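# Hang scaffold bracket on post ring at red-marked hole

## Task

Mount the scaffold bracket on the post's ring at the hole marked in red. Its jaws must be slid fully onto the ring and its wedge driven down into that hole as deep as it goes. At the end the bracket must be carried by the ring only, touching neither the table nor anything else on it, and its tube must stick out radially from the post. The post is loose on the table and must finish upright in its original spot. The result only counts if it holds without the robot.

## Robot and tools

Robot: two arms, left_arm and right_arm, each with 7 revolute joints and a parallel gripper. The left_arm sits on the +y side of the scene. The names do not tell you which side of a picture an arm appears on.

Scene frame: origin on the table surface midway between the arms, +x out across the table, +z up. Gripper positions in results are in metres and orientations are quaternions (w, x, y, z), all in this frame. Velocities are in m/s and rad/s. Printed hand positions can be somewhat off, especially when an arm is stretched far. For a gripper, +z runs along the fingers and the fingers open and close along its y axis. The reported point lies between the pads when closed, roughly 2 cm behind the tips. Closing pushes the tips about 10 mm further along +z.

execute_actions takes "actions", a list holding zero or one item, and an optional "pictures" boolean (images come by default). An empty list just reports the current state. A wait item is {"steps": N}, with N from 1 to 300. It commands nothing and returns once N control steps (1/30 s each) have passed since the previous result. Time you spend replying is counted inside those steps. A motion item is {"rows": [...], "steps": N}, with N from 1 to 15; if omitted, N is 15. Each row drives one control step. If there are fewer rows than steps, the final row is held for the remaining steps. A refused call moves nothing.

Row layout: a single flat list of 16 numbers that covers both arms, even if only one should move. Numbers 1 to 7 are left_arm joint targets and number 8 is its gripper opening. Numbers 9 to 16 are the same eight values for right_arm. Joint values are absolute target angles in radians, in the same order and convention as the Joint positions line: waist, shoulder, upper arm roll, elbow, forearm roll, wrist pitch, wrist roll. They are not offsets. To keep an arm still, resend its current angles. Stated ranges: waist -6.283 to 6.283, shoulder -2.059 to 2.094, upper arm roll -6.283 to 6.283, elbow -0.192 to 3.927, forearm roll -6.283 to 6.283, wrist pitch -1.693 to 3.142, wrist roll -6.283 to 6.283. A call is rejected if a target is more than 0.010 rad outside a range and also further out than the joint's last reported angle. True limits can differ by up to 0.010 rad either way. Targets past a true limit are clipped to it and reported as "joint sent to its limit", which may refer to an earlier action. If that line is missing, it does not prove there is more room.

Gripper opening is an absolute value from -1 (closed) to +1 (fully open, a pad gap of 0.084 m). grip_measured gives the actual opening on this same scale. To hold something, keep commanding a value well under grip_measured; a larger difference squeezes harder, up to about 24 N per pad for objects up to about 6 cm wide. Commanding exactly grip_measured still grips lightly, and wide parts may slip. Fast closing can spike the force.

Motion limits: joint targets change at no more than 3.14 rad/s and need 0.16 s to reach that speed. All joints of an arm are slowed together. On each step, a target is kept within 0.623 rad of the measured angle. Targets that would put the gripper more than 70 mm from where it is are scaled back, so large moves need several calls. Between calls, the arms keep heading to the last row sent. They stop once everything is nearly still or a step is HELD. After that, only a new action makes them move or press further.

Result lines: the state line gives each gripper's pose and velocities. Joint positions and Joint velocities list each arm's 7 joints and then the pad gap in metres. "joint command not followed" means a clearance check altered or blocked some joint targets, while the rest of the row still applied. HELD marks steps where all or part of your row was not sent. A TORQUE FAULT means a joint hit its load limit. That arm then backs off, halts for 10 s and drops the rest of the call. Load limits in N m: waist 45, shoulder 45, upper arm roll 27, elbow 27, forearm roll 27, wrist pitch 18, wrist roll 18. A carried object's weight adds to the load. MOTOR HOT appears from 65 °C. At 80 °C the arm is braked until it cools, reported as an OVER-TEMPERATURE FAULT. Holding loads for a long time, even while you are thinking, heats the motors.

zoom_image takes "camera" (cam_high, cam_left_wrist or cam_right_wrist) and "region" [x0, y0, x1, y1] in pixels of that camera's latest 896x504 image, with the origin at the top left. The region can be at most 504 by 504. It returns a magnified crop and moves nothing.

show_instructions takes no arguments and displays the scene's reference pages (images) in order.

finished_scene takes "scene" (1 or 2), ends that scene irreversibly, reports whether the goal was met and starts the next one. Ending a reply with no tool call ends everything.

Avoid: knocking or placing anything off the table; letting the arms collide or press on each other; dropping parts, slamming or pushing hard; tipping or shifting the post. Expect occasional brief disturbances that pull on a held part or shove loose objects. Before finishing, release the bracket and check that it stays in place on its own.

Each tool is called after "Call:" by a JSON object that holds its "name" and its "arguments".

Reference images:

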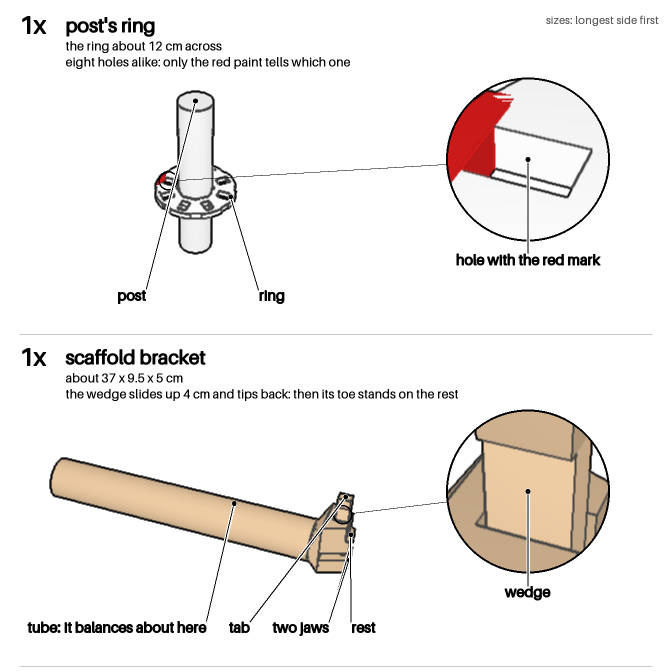

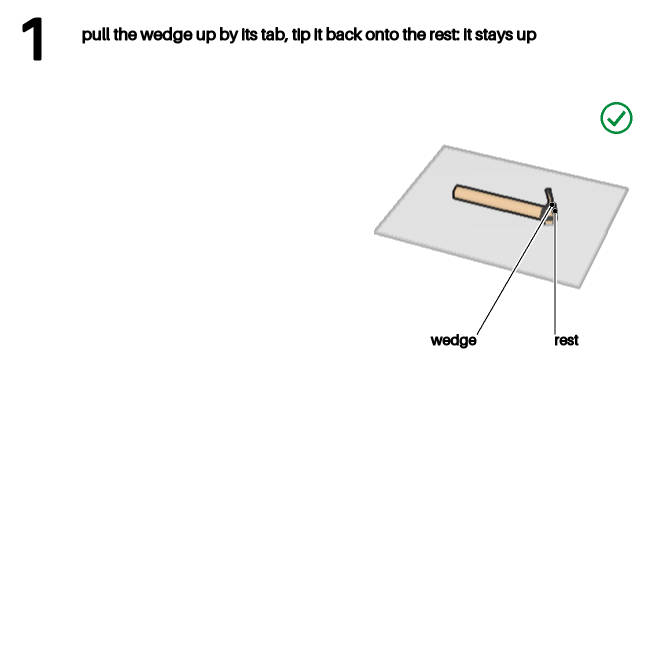

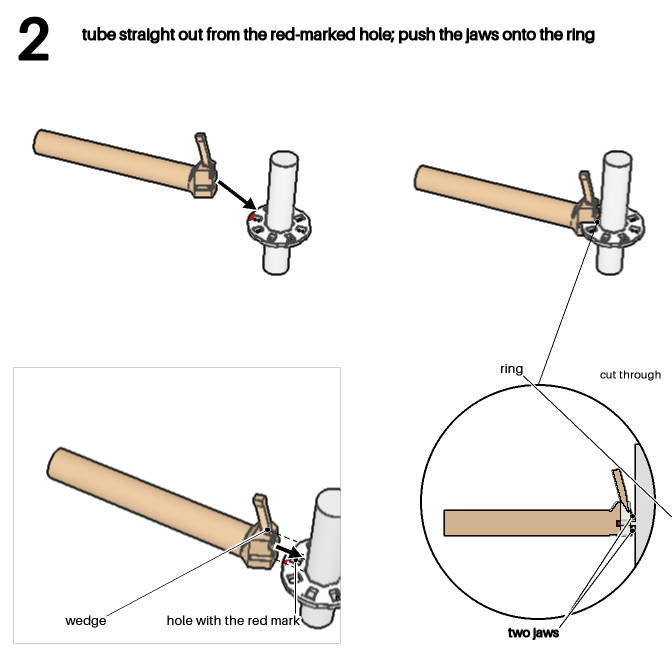

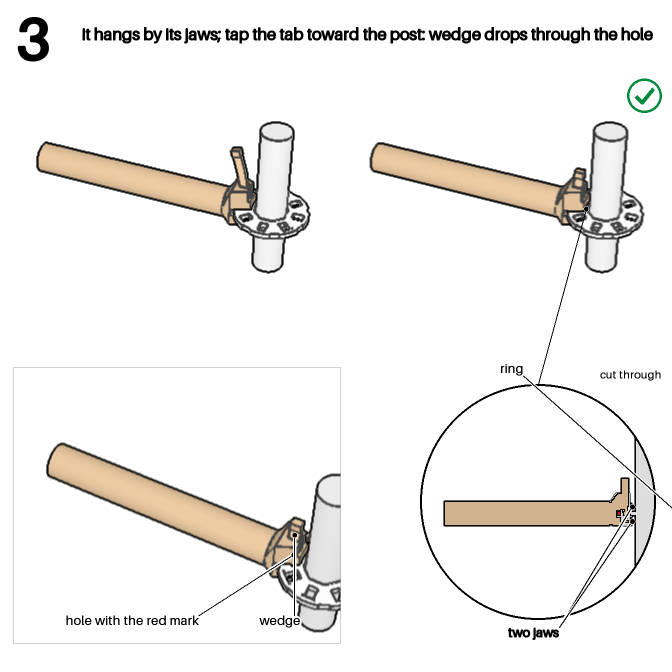

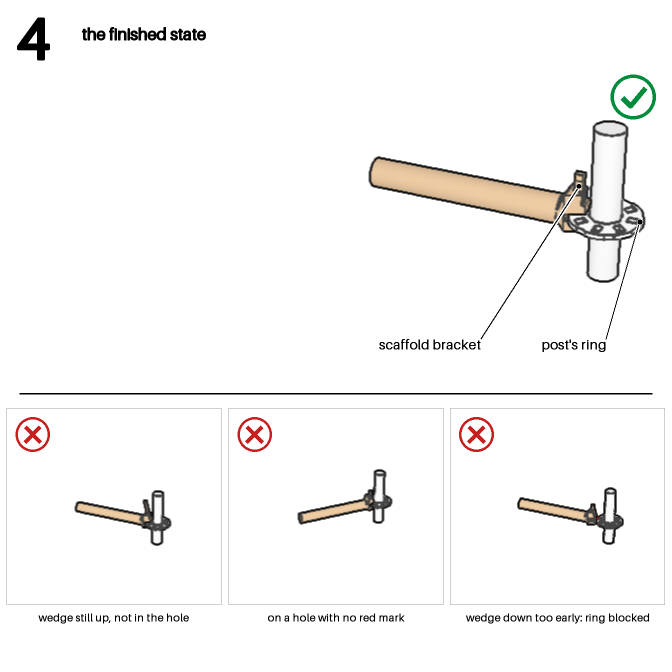

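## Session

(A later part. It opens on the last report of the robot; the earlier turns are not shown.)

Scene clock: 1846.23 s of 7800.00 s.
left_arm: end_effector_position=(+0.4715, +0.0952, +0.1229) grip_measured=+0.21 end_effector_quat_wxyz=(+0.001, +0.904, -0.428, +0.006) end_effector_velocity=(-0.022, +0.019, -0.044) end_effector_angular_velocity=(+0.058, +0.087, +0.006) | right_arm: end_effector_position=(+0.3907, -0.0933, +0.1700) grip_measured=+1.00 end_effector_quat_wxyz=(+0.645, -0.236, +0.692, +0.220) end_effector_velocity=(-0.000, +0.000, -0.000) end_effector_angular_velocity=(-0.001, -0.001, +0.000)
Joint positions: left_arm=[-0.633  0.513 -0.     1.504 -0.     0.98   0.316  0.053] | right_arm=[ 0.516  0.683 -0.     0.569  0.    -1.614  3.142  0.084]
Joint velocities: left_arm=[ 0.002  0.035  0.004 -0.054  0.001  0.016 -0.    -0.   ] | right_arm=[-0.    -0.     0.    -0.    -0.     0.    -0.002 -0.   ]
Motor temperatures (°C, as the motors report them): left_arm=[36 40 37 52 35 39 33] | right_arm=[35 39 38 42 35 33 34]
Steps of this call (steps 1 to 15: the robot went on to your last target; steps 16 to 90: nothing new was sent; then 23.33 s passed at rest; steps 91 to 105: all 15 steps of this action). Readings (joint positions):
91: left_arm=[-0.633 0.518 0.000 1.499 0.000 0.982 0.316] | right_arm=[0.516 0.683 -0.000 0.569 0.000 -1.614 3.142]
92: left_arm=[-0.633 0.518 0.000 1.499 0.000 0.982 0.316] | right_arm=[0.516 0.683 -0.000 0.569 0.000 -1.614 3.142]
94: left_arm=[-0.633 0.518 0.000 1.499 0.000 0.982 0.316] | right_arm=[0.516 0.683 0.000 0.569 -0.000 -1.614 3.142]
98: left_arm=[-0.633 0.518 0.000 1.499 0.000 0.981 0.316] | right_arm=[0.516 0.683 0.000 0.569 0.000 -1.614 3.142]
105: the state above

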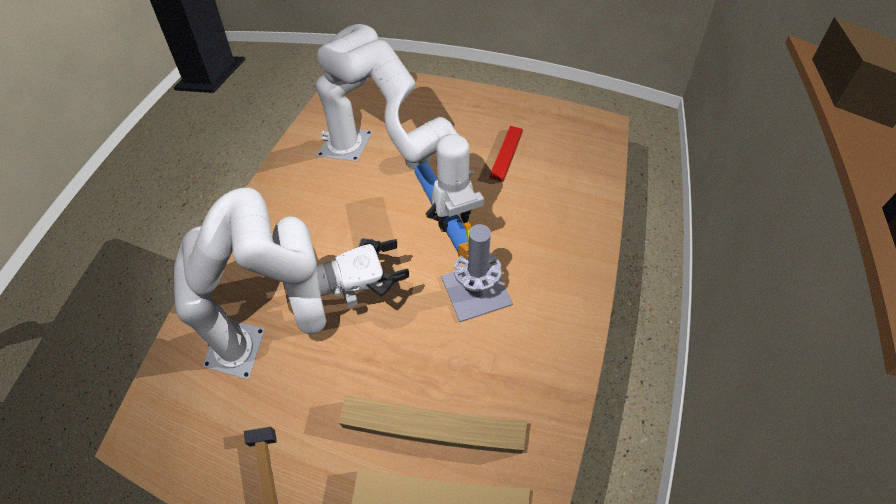

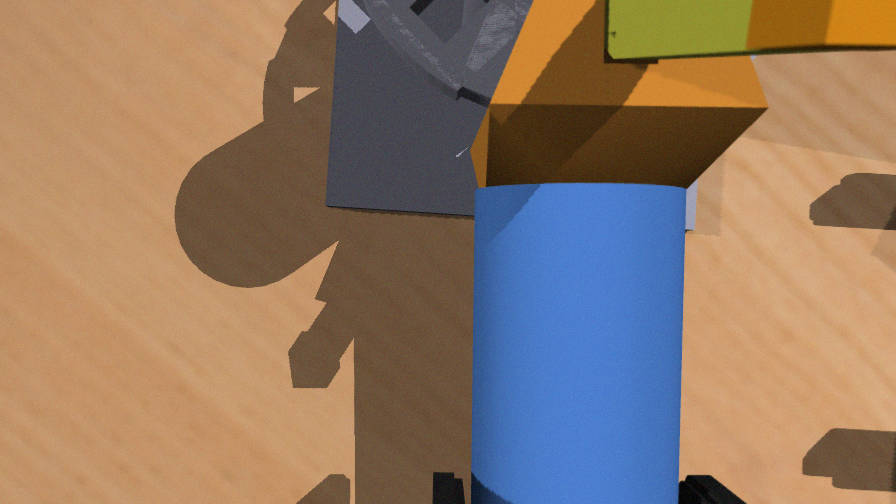

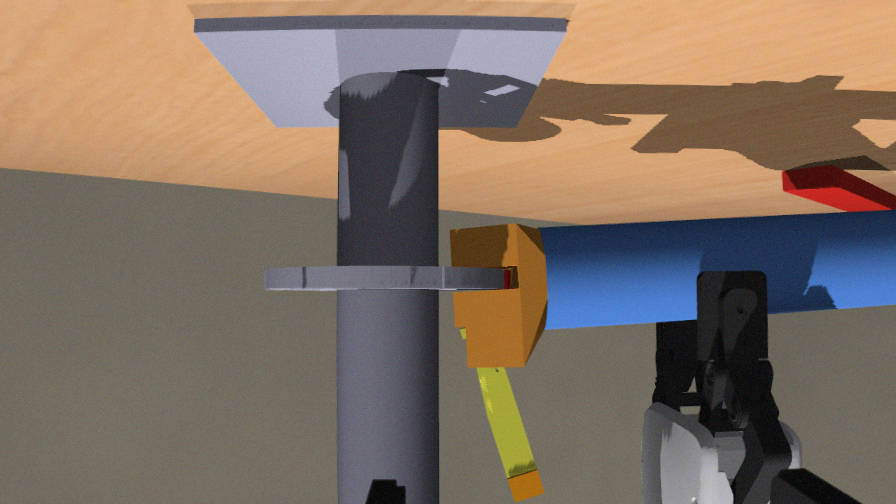

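Call:
{"name": "execute_actions", "arguments": {"actions": [{"rows": [[-0.6326,0.5175,0,1.4990,0,0.9815,0.3158,0.3,0.516,0.6832,0,0.5692,0,-1.614,3.1416,1],[-0.6326,0.5175,0,1.4990,0,0.9815,0.3158,0.4,0.516,0.6832,0,0.5692,0,-1.614,3.1416,1],[-0.6326,0.5175,0,1.4990,0,0.9815,0.3158,0.5,0.516,0.6832,0,0.5692,0,-1.614,3.1416,1]], "steps": 8}]}}

Call:
{"name": "zoom_image", "arguments": {"camera": "cam_right_wrist", "region": [420, 210, 580, 380]}}

Scene clock: 1853.53 s of 7800.00 s.
left_arm: end_effector_position=(+0.4692, +0.0972, +0.1183) grip_measured=+0.49 end_effector_quat_wxyz=(-0.000, +0.904, -0.428, +0.000) end_effector_velocity=(-0.001, -0.000, -0.001) end_effector_angular_velocity=(+0.000, +0.001, -0.001) | right_arm: end_effector_position=(+0.3907, -0.0933, +0.1700) grip_measured=+1.00 end_effector_quat_wxyz=(+0.645, -0.236, +0.692, +0.220) end_effector_velocity=(-0.000, -0.000, -0.000) end_effector_angular_velocity=(-0.000, +0.000, +0.000)
Joint positions: left_arm=[-0.633  0.517 -0.     1.499  0.     0.981  0.316  0.065] | right_arm=[ 0.516  0.683  0.     0.569 -0.    -1.614  3.142  0.084]
Joint velocities: left_arm=[-0.001  0.    -0.001 -0.001  0.     0.     0.     0.   ] | right_arm=[ 0.    -0.    -0.001 -0.    -0.001  0.     0.001  0.   ]
Motor temperatures (°C, as the motors report them): left_arm=[36 40 37 50 35 39 33] | right_arm=[35 39 38 42 35 33 34]
Steps of this call (steps 1 to 15: the robot went on to your last target; steps 16 to 90: nothing new was sent; then 4.03 s passed at rest; steps 91 to 98: all 8 steps of this action). Readings (joint positions):
91: left_arm=[-0.633 0.518 -0.000 1.499 0.000 0.982 0.316] | right_arm=[0.516 0.683 0.000 0.569 0.000 -1.614 3.142]
92: left_arm=[-0.633 0.518 -0.000 1.499 -0.000 0.982 0.316] | right_arm=[0.516 0.683 0.000 0.569 0.000 -1.614 3.142]
94: left_arm=[-0.633 0.518 0.000 1.499 -0.000 0.981 0.316] | right_arm=[0.516 0.683 -0.000 0.569 0.000 -1.614 3.142]
98: the state above

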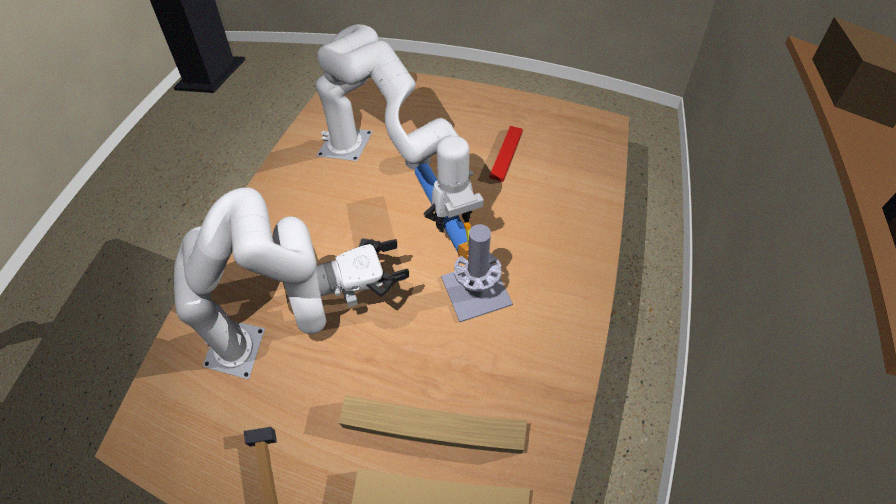

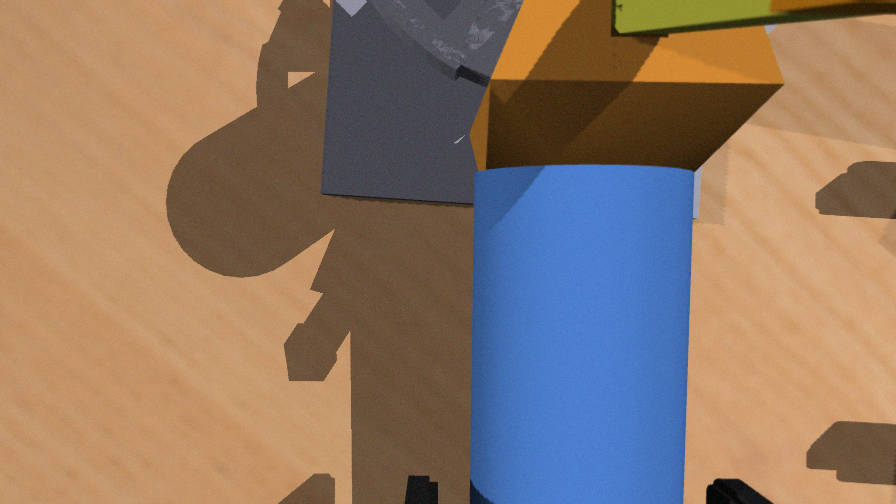

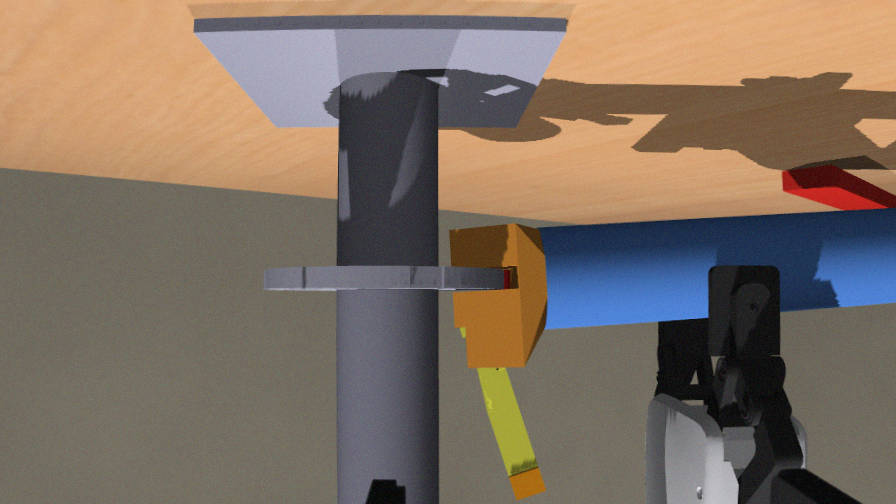

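Region (420, 210, 580, 380) of cam_right_wrist's 896x504 image, scaled by 2.965, with more detail than that image has; it fills the left 474 columns of this view, and the rest is white.

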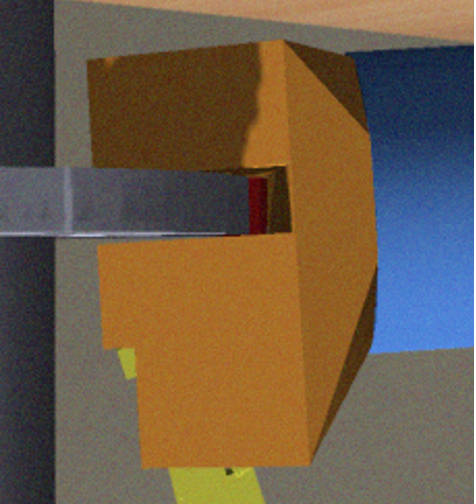

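Call:
{"name": "execute_actions", "arguments": {"actions": [{"rows": [[-0.6326,0.5130,0,1.5045,0,0.9915,0.3158,0.5,0.516,0.6832,0,0.5692,0,-1.614,3.1416,1],[-0.6326,0.5040,0,1.5155,0,1.0115,0.3158,0.5,0.516,0.6832,0,0.5692,0,-1.614,3.1416,1],[-0.6326,0.4930,0,1.5290,0,1.0360,0.3158,0.5,0.516,0.6832,0,0.5692,0,-1.614,3.1416,1],[-0.6326,0.4815,0,1.5430,0,1.0615,0.3158,0.5,0.516,0.6832,0,0.5692,0,-1.614,3.1416,1],[-0.6326,0.4705,0,1.5565,0,1.0860,0.3158,0.5,0.516,0.6832,0,0.5692,0,-1.614,3.1416,1],[-0.6326,0.4618,0,1.5672,0,1.1054,0.3158,0.5,0.516,0.6832,0,0.5692,0,-1.614,3.1416,1],[-0.6326,0.4618,0,1.5672,0,1.1054,0.3158,0.5,0.516,0.6832,0,0.5692,0,-1.614,3.1416,1],[-0.6334,0.4529,0,1.5554,0,1.0850,0.3150,0.5,0.516,0.6832,0,0.5692,0,-1.614,3.1416,1],[-0.6350,0.4352,0,1.5318,0,1.0441,0.3134,0.3,0.516,0.6832,0,0.5692,0,-1.614,3.1416,1],[-0.6374,0.4086,0,1.4963,0,0.9828,0.3110,0.0,0.516,0.6832,0,0.5692,0,-1.614,3.1416,1],[-0.6402,0.3784,0,1.4562,0,0.9133,0.3082,-0.3,0.516,0.6832,0,0.5692,0,-1.614,3.1416,1],[-0.6431,0.3464,0,1.4137,0,0.8397,0.3053,-0.6,0.516,0.6832,0,0.5692,0,-1.614,3.1416,1],[-0.6455,0.3198,0,1.3782,0,0.7784,0.3029,-0.9,0.516,0.6832,0,0.5692,0,-1.614,3.1416,1],[-0.6475,0.2976,0,1.3487,0,0.7274,0.3009,-1,0.516,0.6832,0,0.5692,0,-1.614,3.1416,1],[-0.6487,0.2843,0,1.3310,0,0.6967,0.2997,-1,0.516,0.6832,0,0.5692,0,-1.614,3.1416,1]], "steps": 15}], "pictures": false}}

Call:
{"name": "execute_actions", "arguments": {"actions": [{"steps": 15}]}}

Scene clock: 1951.37 s of 7800.00 s.
left_arm: end_effector_position=(+0.4811, +0.0840, +0.1888) grip_measured=-0.50 end_effector_quat_wxyz=(+0.011, +0.901, -0.426, +0.083) end_effector_velocity=(+0.073, -0.099, +0.196) end_effector_angular_velocity=(-0.722, -1.087, -0.012) | right_arm: end_effector_position=(+0.3907, -0.0933, +0.1700) grip_measured=+1.00 end_effector_quat_wxyz=(+0.645, -0.236, +0.692, +0.220) end_effector_velocity=(+0.000, -0.000, +0.000) end_effector_angular_velocity=(+0.001, +0.000, -0.000)
Joint positions: left_arm=[-0.64   0.377  0.     1.448 -0.     0.903  0.308  0.022] | right_arm=[ 0.516  0.683  0.     0.569  0.    -1.614  3.142  0.084]
Joint velocities: left_arm=[-0.065 -0.686 -0.007 -0.877 -0.    -1.496 -0.06  -0.201] | right_arm=[-0.001 -0.     0.    -0.    -0.001 -0.     0.001 -0.   ]
Motor temperatures (°C, as the motors report them): left_arm=[36 39 37 48 35 38 33] | right_arm=[35 39 38 41 35 33 34]
Steps of this call (steps 1 to 15: the robot went on to your last target; steps 16 to 90: nothing new was sent; then 94.33 s passed at rest; steps 91 to 105: all 15 steps of this action). Readings (joint positions):
91: left_arm=[-0.633 0.517 0.000 1.499 0.000 0.982 0.316] | right_arm=[0.516 0.683 0.000 0.569 0.000 -1.614 3.142]
92: left_arm=[-0.633 0.517 0.000 1.500 -0.000 0.984 0.316] | right_arm=[0.516 0.683 -0.000 0.569 -0.000 -1.614 3.142]
94: left_arm=[-0.633 0.511 0.000 1.508 -0.000 1.003 0.316] | right_arm=[0.516 0.683 0.000 0.569 0.000 -1.614 3.142]
98: left_arm=[-0.633 0.476 0.000 1.550 0.000 1.071 0.316] | right_arm=[0.516 0.683 0.000 0.569 0.000 -1.614 3.142]
105: the state above

Scene clock: 1951.87 s of 7800.00 s.
left_arm: end_effector_position=(+0.4899, +0.0721, +0.2185) grip_measured=-1.00 end_effector_quat_wxyz=(+0.025, +0.890, -0.421, +0.172) end_effector_velocity=(+0.000, -0.003, +0.005) end_effector_angular_velocity=(-0.009, -0.012, -0.004) | right_arm: end_effector_position=(+0.3907, -0.0933, +0.1700) grip_measured=+1.00 end_effector_quat_wxyz=(+0.645, -0.236, +0.692, +0.220) end_effector_velocity=(-0.000, +0.000, +0.000) end_effector_angular_velocity=(-0.000, -0.001, +0.001)
Joint positions: left_arm=[-0.649  0.285  0.     1.332 -0.     0.698  0.3    0.   ] | right_arm=[ 0.516  0.683 -0.     0.569  0.    -1.614  3.142  0.084]
Joint velocities: left_arm=[-0.002 -0.008 -0.002 -0.003  0.    -0.01   0.     0.   ] | right_arm=[ 0.001 -0.001 -0.    -0.     0.     0.    -0.     0.   ]
Motor temperatures (°C, as the motors report them): left_arm=[36 39 37 48 35 38 33] | right_arm=[35 39 38 41 35 33 34]
Steps of this call (steps 1 to 15: the robot went on to your last target). Readings (joint positions):
1: left_arm=[-0.643 0.354 -0.000 1.419 -0.000 0.853 0.306] | right_arm=[0.516 0.683 0.000 0.569 -0.000 -1.614 3.142]
2: left_arm=[-0.645 0.332 -0.000 1.393 -0.000 0.807 0.304] | right_arm=[0.516 0.683 0.000 0.569 -0.000 -1.614 3.142]
4: left_arm=[-0.647 0.303 -0.001 1.360 -0.000 0.747 0.302] | right_arm=[0.516 0.683 -0.000 0.569 0.000 -1.614 3.142]
8: left_arm=[-0.648 0.289 0.000 1.337 -0.000 0.708 0.300] | right_arm=[0.516 0.683 0.000 0.569 0.000 -1.614 3.142]
15: the state above

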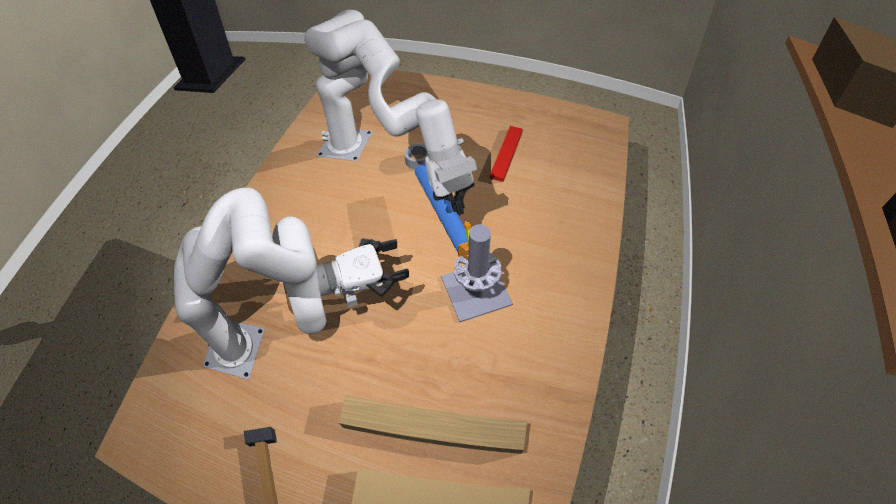

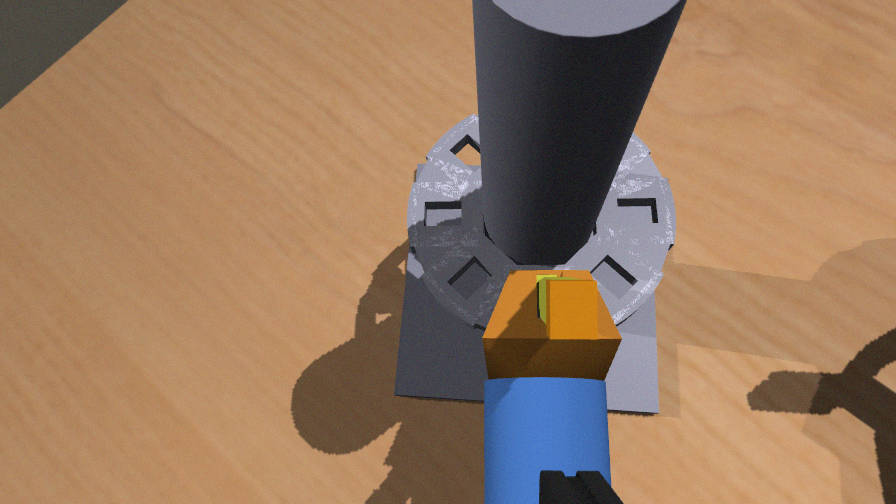

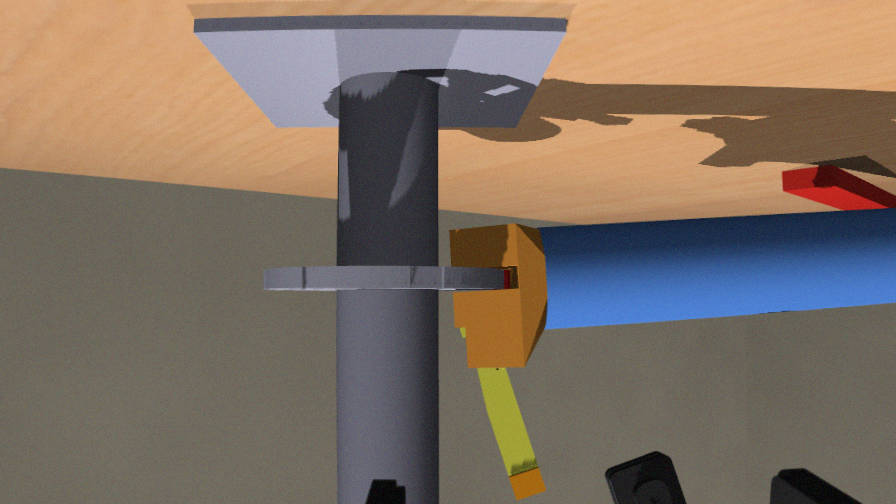

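Call:
{"name": "execute_actions", "arguments": {"actions": [{"rows": [[-0.6503,0.2956,0,1.3468,0,0.7012,0.2981,-1,0.516,0.6832,0,0.5692,0,-1.614,3.1416,1],[-0.6528,0.3129,0,1.3712,0,0.7083,0.2956,-1,0.516,0.6832,0,0.5692,0,-1.614,3.1416,1],[-0.6554,0.3317,0,1.3979,0,0.7162,0.2930,-1,0.516,0.6832,0,0.5692,0,-1.614,3.1416,1],[-0.6580,0.3507,0,1.4254,0,0.7247,0.2904,-1,0.516,0.6832,0,0.5692,0,-1.614,3.1416,1],[-0.6601,0.3655,0,1.4468,0,0.7313,0.2883,-1,0.516,0.6832,0,0.5692,0,-1.614,3.1416,1],[-0.6615,0.3760,0,1.4620,0,0.7360,0.2869,-1,0.516,0.6832,0,0.5692,0,-1.614,3.1416,1],[-0.6625,0.3835,0,1.4730,0,0.7395,0.2859,-1,0.516,0.6832,0,0.5692,0,-1.614,3.1416,1],[-0.6633,0.3895,0,1.4819,0,0.7424,0.2851,-1,0.516,0.6832,0,0.5692,0,-1.614,3.1416,1],[-0.6641,0.3955,0,1.4908,0,0.7453,0.2843,-1,0.516,0.6832,0,0.5692,0,-1.614,3.1416,1],[-0.6649,0.4016,0,1.4997,0,0.7481,0.2835,-1,0.516,0.6832,0,0.5692,0,-1.614,3.1416,1],[-0.6658,0.4076,0,1.5087,0,0.7511,0.2826,-1,0.516,0.6832,0,0.5692,0,-1.614,3.1416,1],[-0.6666,0.4138,0,1.5178,0,0.7540,0.2818,-1,0.516,0.6832,0,0.5692,0,-1.614,3.1416,1],[-0.6674,0.4199,0,1.5269,0,0.7570,0.2810,-1,0.516,0.6832,0,0.5692,0,-1.614,3.1416,1],[-0.6682,0.4261,0,1.5360,0,0.7599,0.2802,-1,0.516,0.6832,0,0.5692,0,-1.614,3.1416,1],[-0.6690,0.4322,0,1.5453,0,0.7631,0.2794,-1,0.516,0.6832,0,0.5692,0,-1.614,3.1416,1]], "steps": 15}], "pictures": false}}

Call:
{"name": "execute_actions", "arguments": {"actions": [{"steps": 20}]}}

Scene clock: 1987.43 s of 7800.00 s.
left_arm: end_effector_position=(+0.5151, +0.0415, +0.2190) grip_measured=-1.00 end_effector_quat_wxyz=(+0.028, +0.890, -0.421, +0.172) end_effector_velocity=(+0.039, -0.042, +0.002) end_effector_angular_velocity=(-0.009, +0.001, +0.006) | right_arm: end_effector_position=(+0.3907, -0.0933, +0.1700) grip_measured=+1.00 end_effector_quat_wxyz=(+0.645, -0.236, +0.692, +0.220) end_effector_velocity=(+0.000, -0.000, +0.000) end_effector_angular_velocity=(-0.000, -0.000, -0.001)
Joint positions: left_arm=[-0.666  0.411  0.     1.514  0.     0.753  0.282  0.   ] | right_arm=[ 0.516  0.683  0.     0.569 -0.    -1.614  3.142  0.084]
Joint velocities: left_arm=[-0.022  0.19   0.004  0.286 -0.001  0.092 -0.027  0.   ] | right_arm=[-0.001 -0.     0.     0.     0.     0.    -0.     0.   ]
Motor temperatures (°C, as the motors report them): left_arm=[36 39 37 48 35 38 33] | right_arm=[35 39 38 41 35 33 34]
Steps of this call (steps 1 to 15: the robot went on to your last target; steps 16 to 90: nothing new was sent; then 32.07 s passed at rest; steps 91 to 105: all 15 steps of this action). Readings (joint positions):
91: left_arm=[-0.649 0.284 0.000 1.331 -0.000 0.697 0.300] | right_arm=[0.516 0.683 -0.000 0.569 -0.000 -1.614 3.142]
92: left_arm=[-0.649 0.286 0.000 1.334 -0.000 0.698 0.299] | right_arm=[0.516 0.683 0.000 0.569 -0.000 -1.614 3.142]
94: left_arm=[-0.651 0.301 0.000 1.356 -0.000 0.704 0.297] | right_arm=[0.516 0.683 -0.000 0.569 -0.000 -1.614 3.142]
98: left_arm=[-0.659 0.356 -0.000 1.433 0.000 0.727 0.290] | right_arm=[0.516 0.683 -0.000 0.569 0.000 -1.614 3.142]
105: the state above

Scene clock: 1988.10 s of 7800.00 s.
left_arm: end_effector_position=(+0.5190, +0.0364, +0.2191) grip_measured=-1.00 end_effector_quat_wxyz=(+0.028, +0.890, -0.421, +0.172) end_effector_velocity=(+0.000, +0.000, +0.000) end_effector_angular_velocity=(+0.000, -0.001, -0.001) | right_arm: end_effector_position=(+0.3907, -0.0933, +0.1700) grip_measured=+1.00 end_effector_quat_wxyz=(+0.645, -0.236, +0.692, +0.220) end_effector_velocity=(+0.000, +0.000, +0.000) end_effector_angular_velocity=(-0.000, -0.001, -0.000)
Joint positions: left_arm=[-0.669  0.432  0.     1.545 -0.     0.763  0.279  0.   ] | right_arm=[ 0.516  0.683  0.     0.569  0.    -1.614  3.142  0.084]
Joint velocities: left_arm=[ 0.     0.    -0.     0.001  0.001  0.     0.001  0.   ] | right_arm=[ 0.    -0.     0.     0.     0.001 -0.    -0.001  0.   ]
Motor temperatures (°C, as the motors report them): left_arm=[36 39 37 48 35 38 33] | right_arm=[35 39 38 41 35 33 34]
Steps of this call (steps 1 to 20: the robot went on to your last target). Readings (joint positions):
1: left_arm=[-0.667 0.417 0.000 1.523 0.000 0.756 0.281] | right_arm=[0.516 0.683 -0.000 0.569 0.000 -1.614 3.142]
2: left_arm=[-0.668 0.423 0.000 1.531 0.000 0.758 0.281] | right_arm=[0.516 0.683 0.000 0.569 0.000 -1.614 3.142]
4: left_arm=[-0.668 0.428 -0.000 1.539 0.000 0.761 0.280] | right_arm=[0.516 0.683 0.000 0.569 0.000 -1.614 3.142]
8: left_arm=[-0.669 0.431 -0.000 1.544 -0.000 0.763 0.280] | right_arm=[0.516 0.683 -0.000 0.569 0.000 -1.614 3.142]
20: the state above

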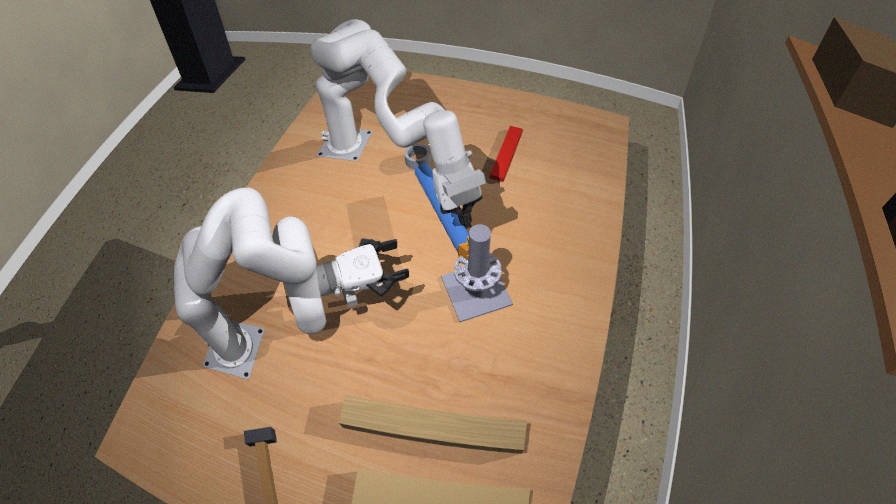

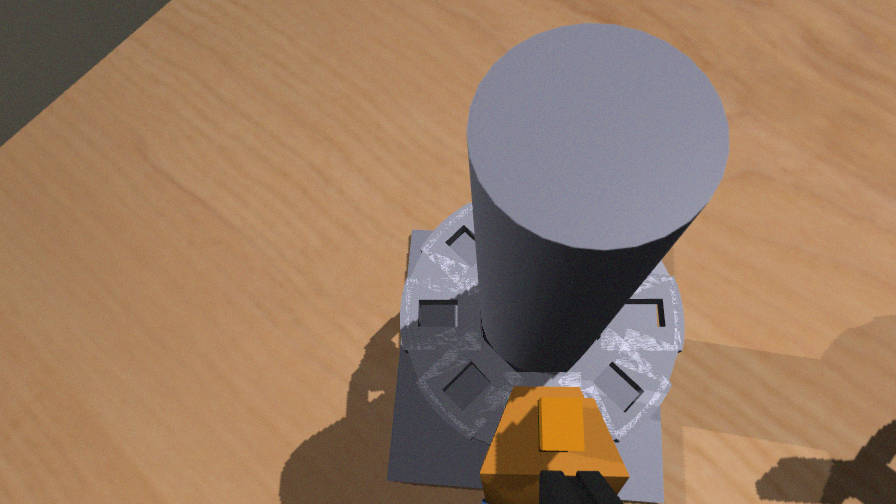

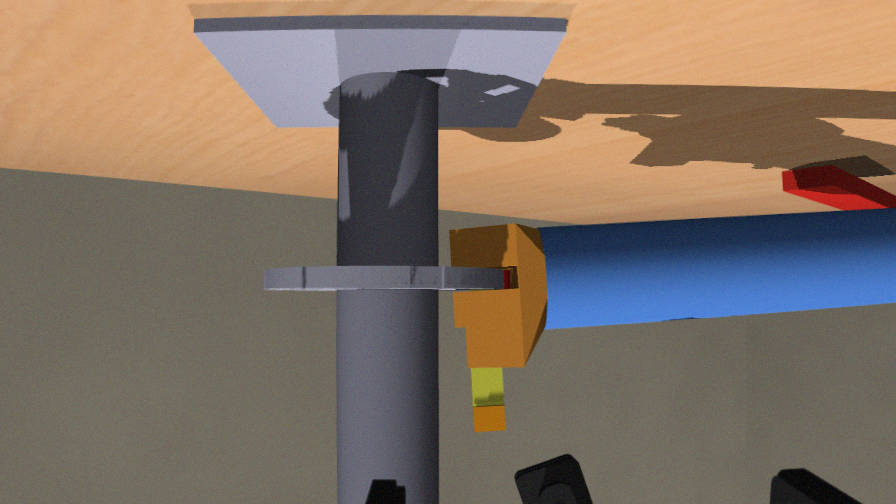

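Call:
{"name": "execute_actions", "arguments": {"actions": [{"rows": [[-0.6698,0.4390,0,1.5556,0,0.7666,0.2786,-1,0.516,0.6832,0,0.5692,0,-1.614,3.1416,1],[-0.6712,0.4513,0,1.5743,0,0.7730,0.2772,-1,0.516,0.6832,0,0.5692,0,-1.614,3.1416,1],[-0.6730,0.4666,0,1.5975,0,0.7809,0.2754,-1,0.516,0.6832,0,0.5692,0,-1.614,3.1416,1],[-0.6748,0.4820,0,1.6210,0,0.7890,0.2736,-1,0.516,0.6832,0,0.5692,0,-1.614,3.1416,1],[-0.6762,0.4946,0,1.6402,0,0.7956,0.2722,-1,0.516,0.6832,0,0.5692,0,-1.614,3.1416,1],[-0.6770,0.5017,0,1.6509,0,0.7992,0.2714,-1,0.516,0.6832,0,0.5692,0,-1.614,3.1416,1],[-0.6770,0.5017,0,1.6509,0,0.7992,0.2714,-1,0.516,0.6832,0,0.5692,0,-1.614,3.1416,1],[-0.6770,0.5033,0,1.6476,0,0.7943,0.2714,-1,0.516,0.6832,0,0.5692,0,-1.614,3.1416,1],[-0.6770,0.5058,0,1.6426,0,0.7868,0.2714,-1,0.516,0.6832,0,0.5692,0,-1.614,3.1416,1],[-0.6770,0.5086,0,1.6368,0,0.7782,0.2714,-1,0.516,0.6832,0,0.5692,0,-1.614,3.1416,1],[-0.6770,0.5111,0,1.6318,0,0.7707,0.2714,-1,0.516,0.6832,0,0.5692,0,-1.614,3.1416,1],[-0.6770,0.5129,0,1.6280,0,0.7651,0.2714,-1,0.516,0.6832,0,0.5692,0,-1.614,3.1416,1],[-0.6770,0.5139,0,1.6260,0,0.7621,0.2714,-1,0.516,0.6832,0,0.5692,0,-1.614,3.1416,1]], "steps": 15}], "pictures": false}}

Call:
{"name": "execute_actions", "arguments": {"actions": [{"steps": 12}]}}

Scene clock: 2019.10 s of 7800.00 s.
left_arm: end_effector_position=(+0.5312, +0.0216, +0.2057) grip_measured=-1.00 end_effector_quat_wxyz=(+0.029, +0.890, -0.421, +0.170) end_effector_velocity=(-0.004, +0.005, -0.058) end_effector_angular_velocity=(+0.026, +0.035, +0.004) | right_arm: end_effector_position=(+0.3907, -0.0933, +0.1700) grip_measured=+1.00 end_effector_quat_wxyz=(+0.645, -0.236, +0.692, +0.220) end_effector_velocity=(+0.000, -0.000, -0.000) end_effector_angular_velocity=(+0.000, +0.001, -0.001)
Joint positions: left_arm=[-0.677  0.511  0.     1.628 -0.     0.769  0.272  0.   ] | right_arm=[ 0.516  0.683  0.     0.569  0.    -1.614  3.142  0.084]
Joint velocities: left_arm=[ 0.     0.056  0.002 -0.062  0.001 -0.075 -0.001  0.   ] | right_arm=[-0.001  0.001 -0.    -0.    -0.001 -0.     0.001 -0.   ]
Motor temperatures (°C, as the motors report them): left_arm=[36 39 37 49 35 38 33] | right_arm=[35 39 38 41 35 33 34]
Steps of this call (steps 1 to 15: the robot went on to your last target; steps 16 to 90: nothing new was sent; then 27.50 s passed at rest; steps 91 to 105: all 15 steps of this action). Readings (joint positions):
91: left_arm=[-0.669 0.432 0.000 1.545 0.000 0.763 0.279] | right_arm=[0.516 0.683 0.000 0.569 0.000 -1.614 3.142]
92: left_arm=[-0.669 0.434 0.000 1.548 -0.000 0.764 0.279] | right_arm=[0.516 0.683 0.000 0.569 0.000 -1.614 3.142]
94: left_arm=[-0.670 0.444 0.000 1.565 0.000 0.770 0.278] | right_arm=[0.516 0.683 0.000 0.569 -0.000 -1.614 3.142]
98: left_arm=[-0.675 0.486 -0.000 1.626 0.000 0.790 0.273] | right_arm=[0.516 0.683 -0.000 0.569 -0.000 -1.614 3.142]
105: the state above

Scene clock: 2019.50 s of 7800.00 s.
left_arm: end_effector_position=(+0.5317, +0.0209, +0.2042) grip_measured=-1.00 end_effector_quat_wxyz=(+0.030, +0.890, -0.421, +0.172) end_effector_velocity=(-0.000, +0.001, -0.002) end_effector_angular_velocity=(+0.002, +0.003, +0.001) | right_arm: end_effector_position=(+0.3907, -0.0933, +0.1700) grip_measured=+1.00 end_effector_quat_wxyz=(+0.645, -0.236, +0.692, +0.220) end_effector_velocity=(+0.001, -0.001, +0.000) end_effector_angular_velocity=(-0.002, -0.001, -0.002)
Joint positions: left_arm=[-0.677  0.514  0.     1.626  0.     0.762  0.271  0.   ] | right_arm=[ 0.516  0.683 -0.     0.569  0.    -1.614  3.142  0.084]
Joint velocities: left_arm=[ 0.001  0.002 -0.    -0.002 -0.    -0.    -0.     0.   ] | right_arm=[-0.002 -0.     0.    -0.     0.001 -0.    -0.002  0.   ]
Motor temperatures (°C, as the motors report them): left_arm=[36 39 37 49 35 38 33] | right_arm=[35 39 38 41 35 33 34]
Steps of this call (steps 1 to 12: the robot went on to your last target). Readings (joint positions):
1: left_arm=[-0.677 0.513 0.000 1.626 -0.000 0.767 0.271] | right_arm=[0.516 0.683 -0.000 0.569 -0.000 -1.614 3.142]
2: left_arm=[-0.677 0.513 0.000 1.626 -0.000 0.766 0.271] | right_arm=[0.516 0.683 -0.000 0.569 0.000 -1.614 3.142]
4: left_arm=[-0.677 0.513 0.000 1.626 -0.000 0.764 0.271] | right_arm=[0.516 0.683 0.000 0.569 0.000 -1.614 3.142]
8: left_arm=[-0.677 0.513 -0.000 1.627 0.000 0.762 0.271] | right_arm=[0.516 0.683 0.000 0.569 0.000 -1.614 3.142]
12: the state above

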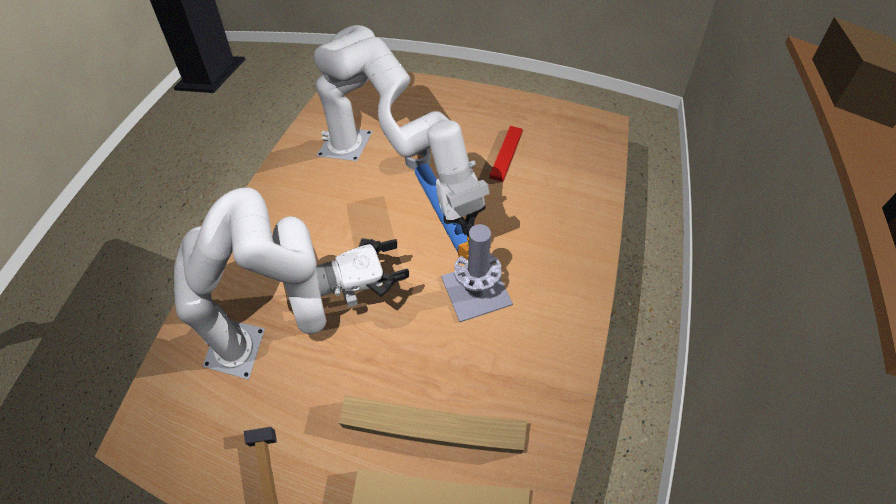

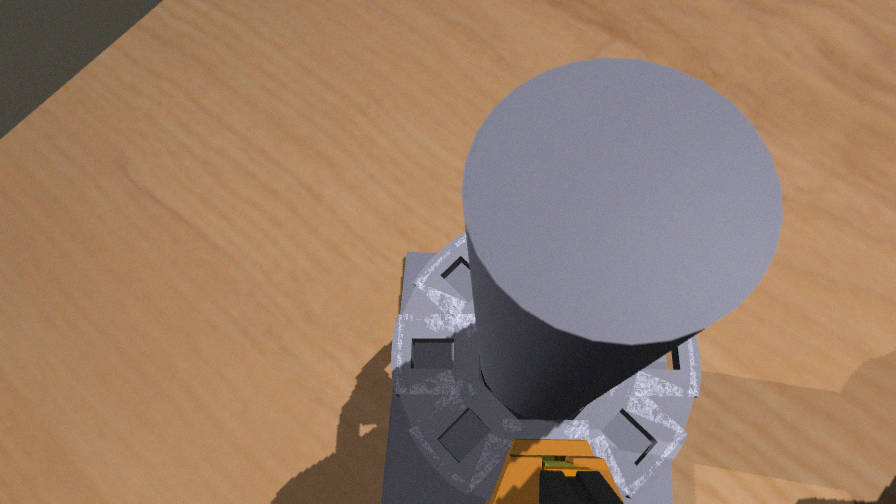

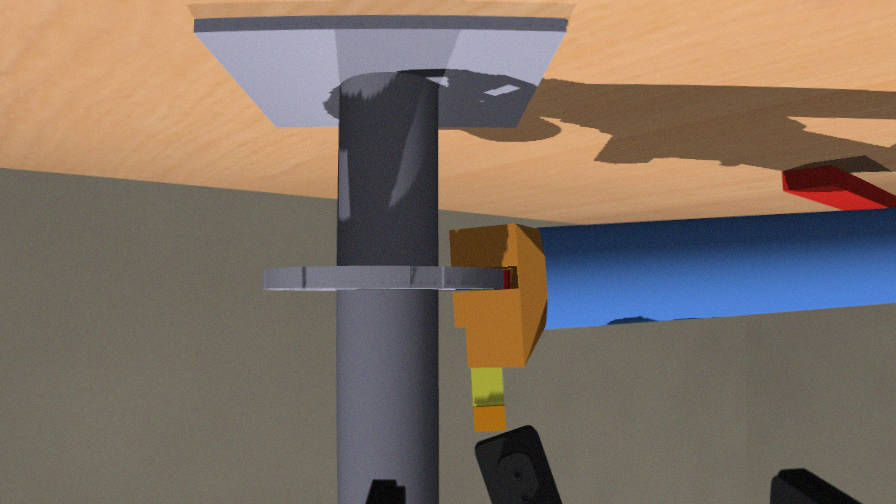

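Call:
{"name": "execute_actions", "arguments": {"actions": [{"rows": [[-0.6770,0.5143,0,1.6254,0,0.7611,0.2714,-1,0.516,0.6832,0,0.5692,0,-1.614,3.1416,1],[-0.6770,0.5146,0,1.6248,0,0.7602,0.2714,-1,0.516,0.6832,0,0.5692,0,-1.614,3.1416,1],[-0.6770,0.5150,0,1.6242,0,0.7592,0.2714,-1,0.516,0.6832,0,0.5692,0,-1.614,3.1416,1],[-0.6770,0.5154,0,1.6236,0,0.7582,0.2714,-1,0.516,0.6832,0,0.5692,0,-1.614,3.1416,1],[-0.6770,0.5157,0,1.6230,0,0.7573,0.2714,-1,0.516,0.6832,0,0.5692,0,-1.614,3.1416,1],[-0.6770,0.5161,0,1.6224,0,0.7563,0.2714,-1,0.516,0.6832,0,0.5692,0,-1.614,3.1416,1],[-0.6770,0.5164,0,1.6218,0,0.7554,0.2714,-1,0.516,0.6832,0,0.5692,0,-1.614,3.1416,1],[-0.6770,0.5168,0,1.6212,0,0.7544,0.2714,-1,0.516,0.6832,0,0.5692,0,-1.614,3.1416,1],[-0.6770,0.5172,0,1.6206,0,0.7534,0.2714,-1,0.516,0.6832,0,0.5692,0,-1.614,3.1416,1],[-0.6770,0.5175,0,1.6200,0,0.7525,0.2714,-1,0.516,0.6832,0,0.5692,0,-1.614,3.1416,1]], "steps": 15}]}}

Call:
{"name": "zoom_image", "arguments": {"camera": "cam_right_wrist", "region": [400, 200, 640, 470]}}

Scene clock: 2033.33 s of 7800.00 s.
left_arm: end_effector_position=(+0.5318, +0.0209, +0.2005) grip_measured=-1.00 end_effector_quat_wxyz=(+0.030, +0.890, -0.421, +0.172) end_effector_velocity=(-0.000, +0.001, -0.002) end_effector_angular_velocity=(+0.001, +0.000, +0.000) | right_arm: end_effector_position=(+0.3907, -0.0933, +0.1700) grip_measured=+1.00 end_effector_quat_wxyz=(+0.645, -0.236, +0.692, +0.220) end_effector_velocity=(-0.000, +0.000, -0.000) end_effector_angular_velocity=(-0.001, -0.001, +0.001)
Joint positions: left_arm=[-0.677  0.517  0.     1.621  0.     0.753  0.271  0.   ] | right_arm=[ 0.516  0.683 -0.     0.569 -0.    -1.614  3.142  0.084]
Joint velocities: left_arm=[ 0.     0.     0.001 -0.005 -0.    -0.004  0.001  0.   ] | right_arm=[ 0.001  0.    -0.     0.    -0.001 -0.    -0.002  0.   ]
Motor temperatures (°C, as the motors report them): left_arm=[36 39 37 49 35 38 33] | right_arm=[35 39 38 41 35 33 34]
Steps of this call (steps 1 to 15: the robot went on to your last target; steps 16 to 90: nothing new was sent; then 10.33 s passed at rest; steps 91 to 105: all 15 steps of this action). Readings (joint positions):
91: left_arm=[-0.677 0.514 -0.000 1.626 -0.000 0.762 0.271] | right_arm=[0.516 0.683 0.000 0.569 0.000 -1.614 3.142]
92: left_arm=[-0.677 0.514 -0.000 1.626 0.000 0.762 0.271] | right_arm=[0.516 0.683 0.000 0.569 0.000 -1.614 3.142]
94: left_arm=[-0.677 0.514 -0.000 1.625 0.000 0.761 0.271] | right_arm=[0.516 0.683 -0.000 0.569 -0.000 -1.614 3.142]
98: left_arm=[-0.677 0.516 0.000 1.623 -0.000 0.757 0.271] | right_arm=[0.516 0.683 0.000 0.569 0.000 -1.614 3.142]
105: the state above

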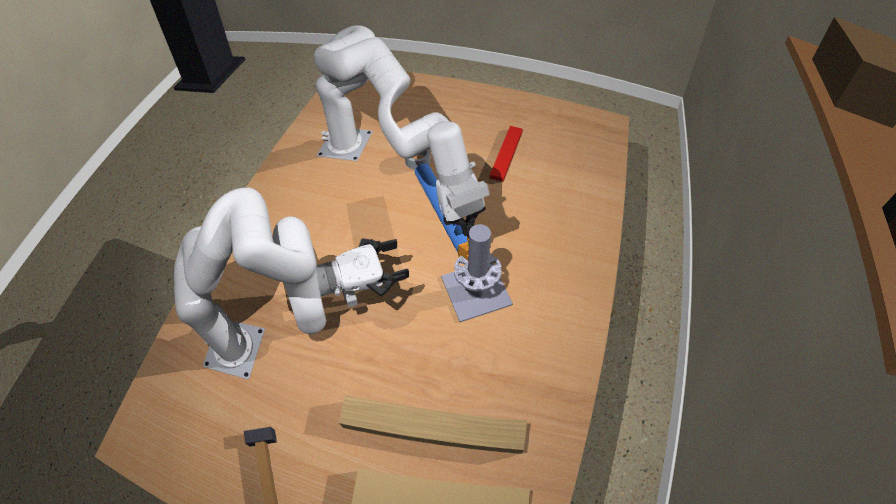

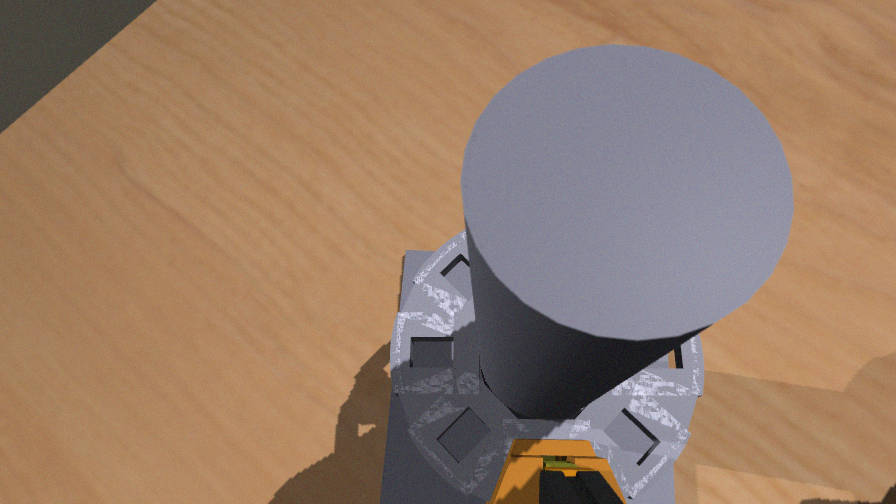

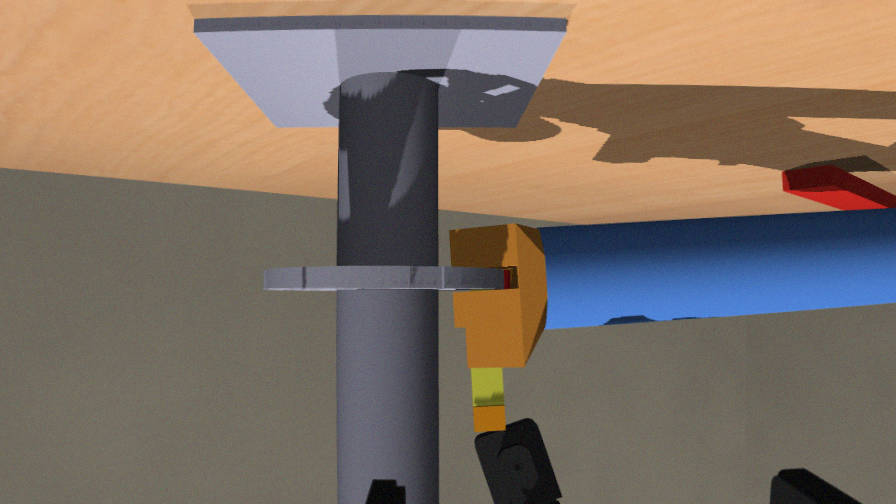

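Region (400, 200, 640, 470) of cam_right_wrist's 896x504 image, scaled by 1.867, with more detail than that image has.

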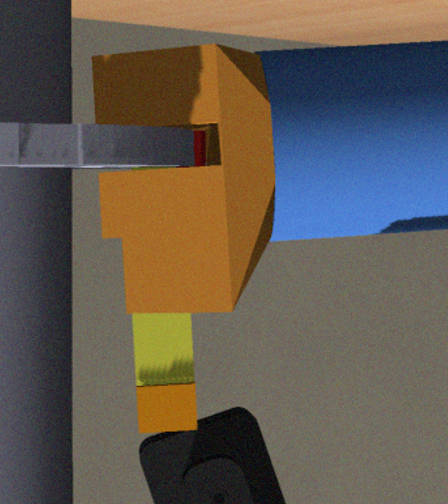

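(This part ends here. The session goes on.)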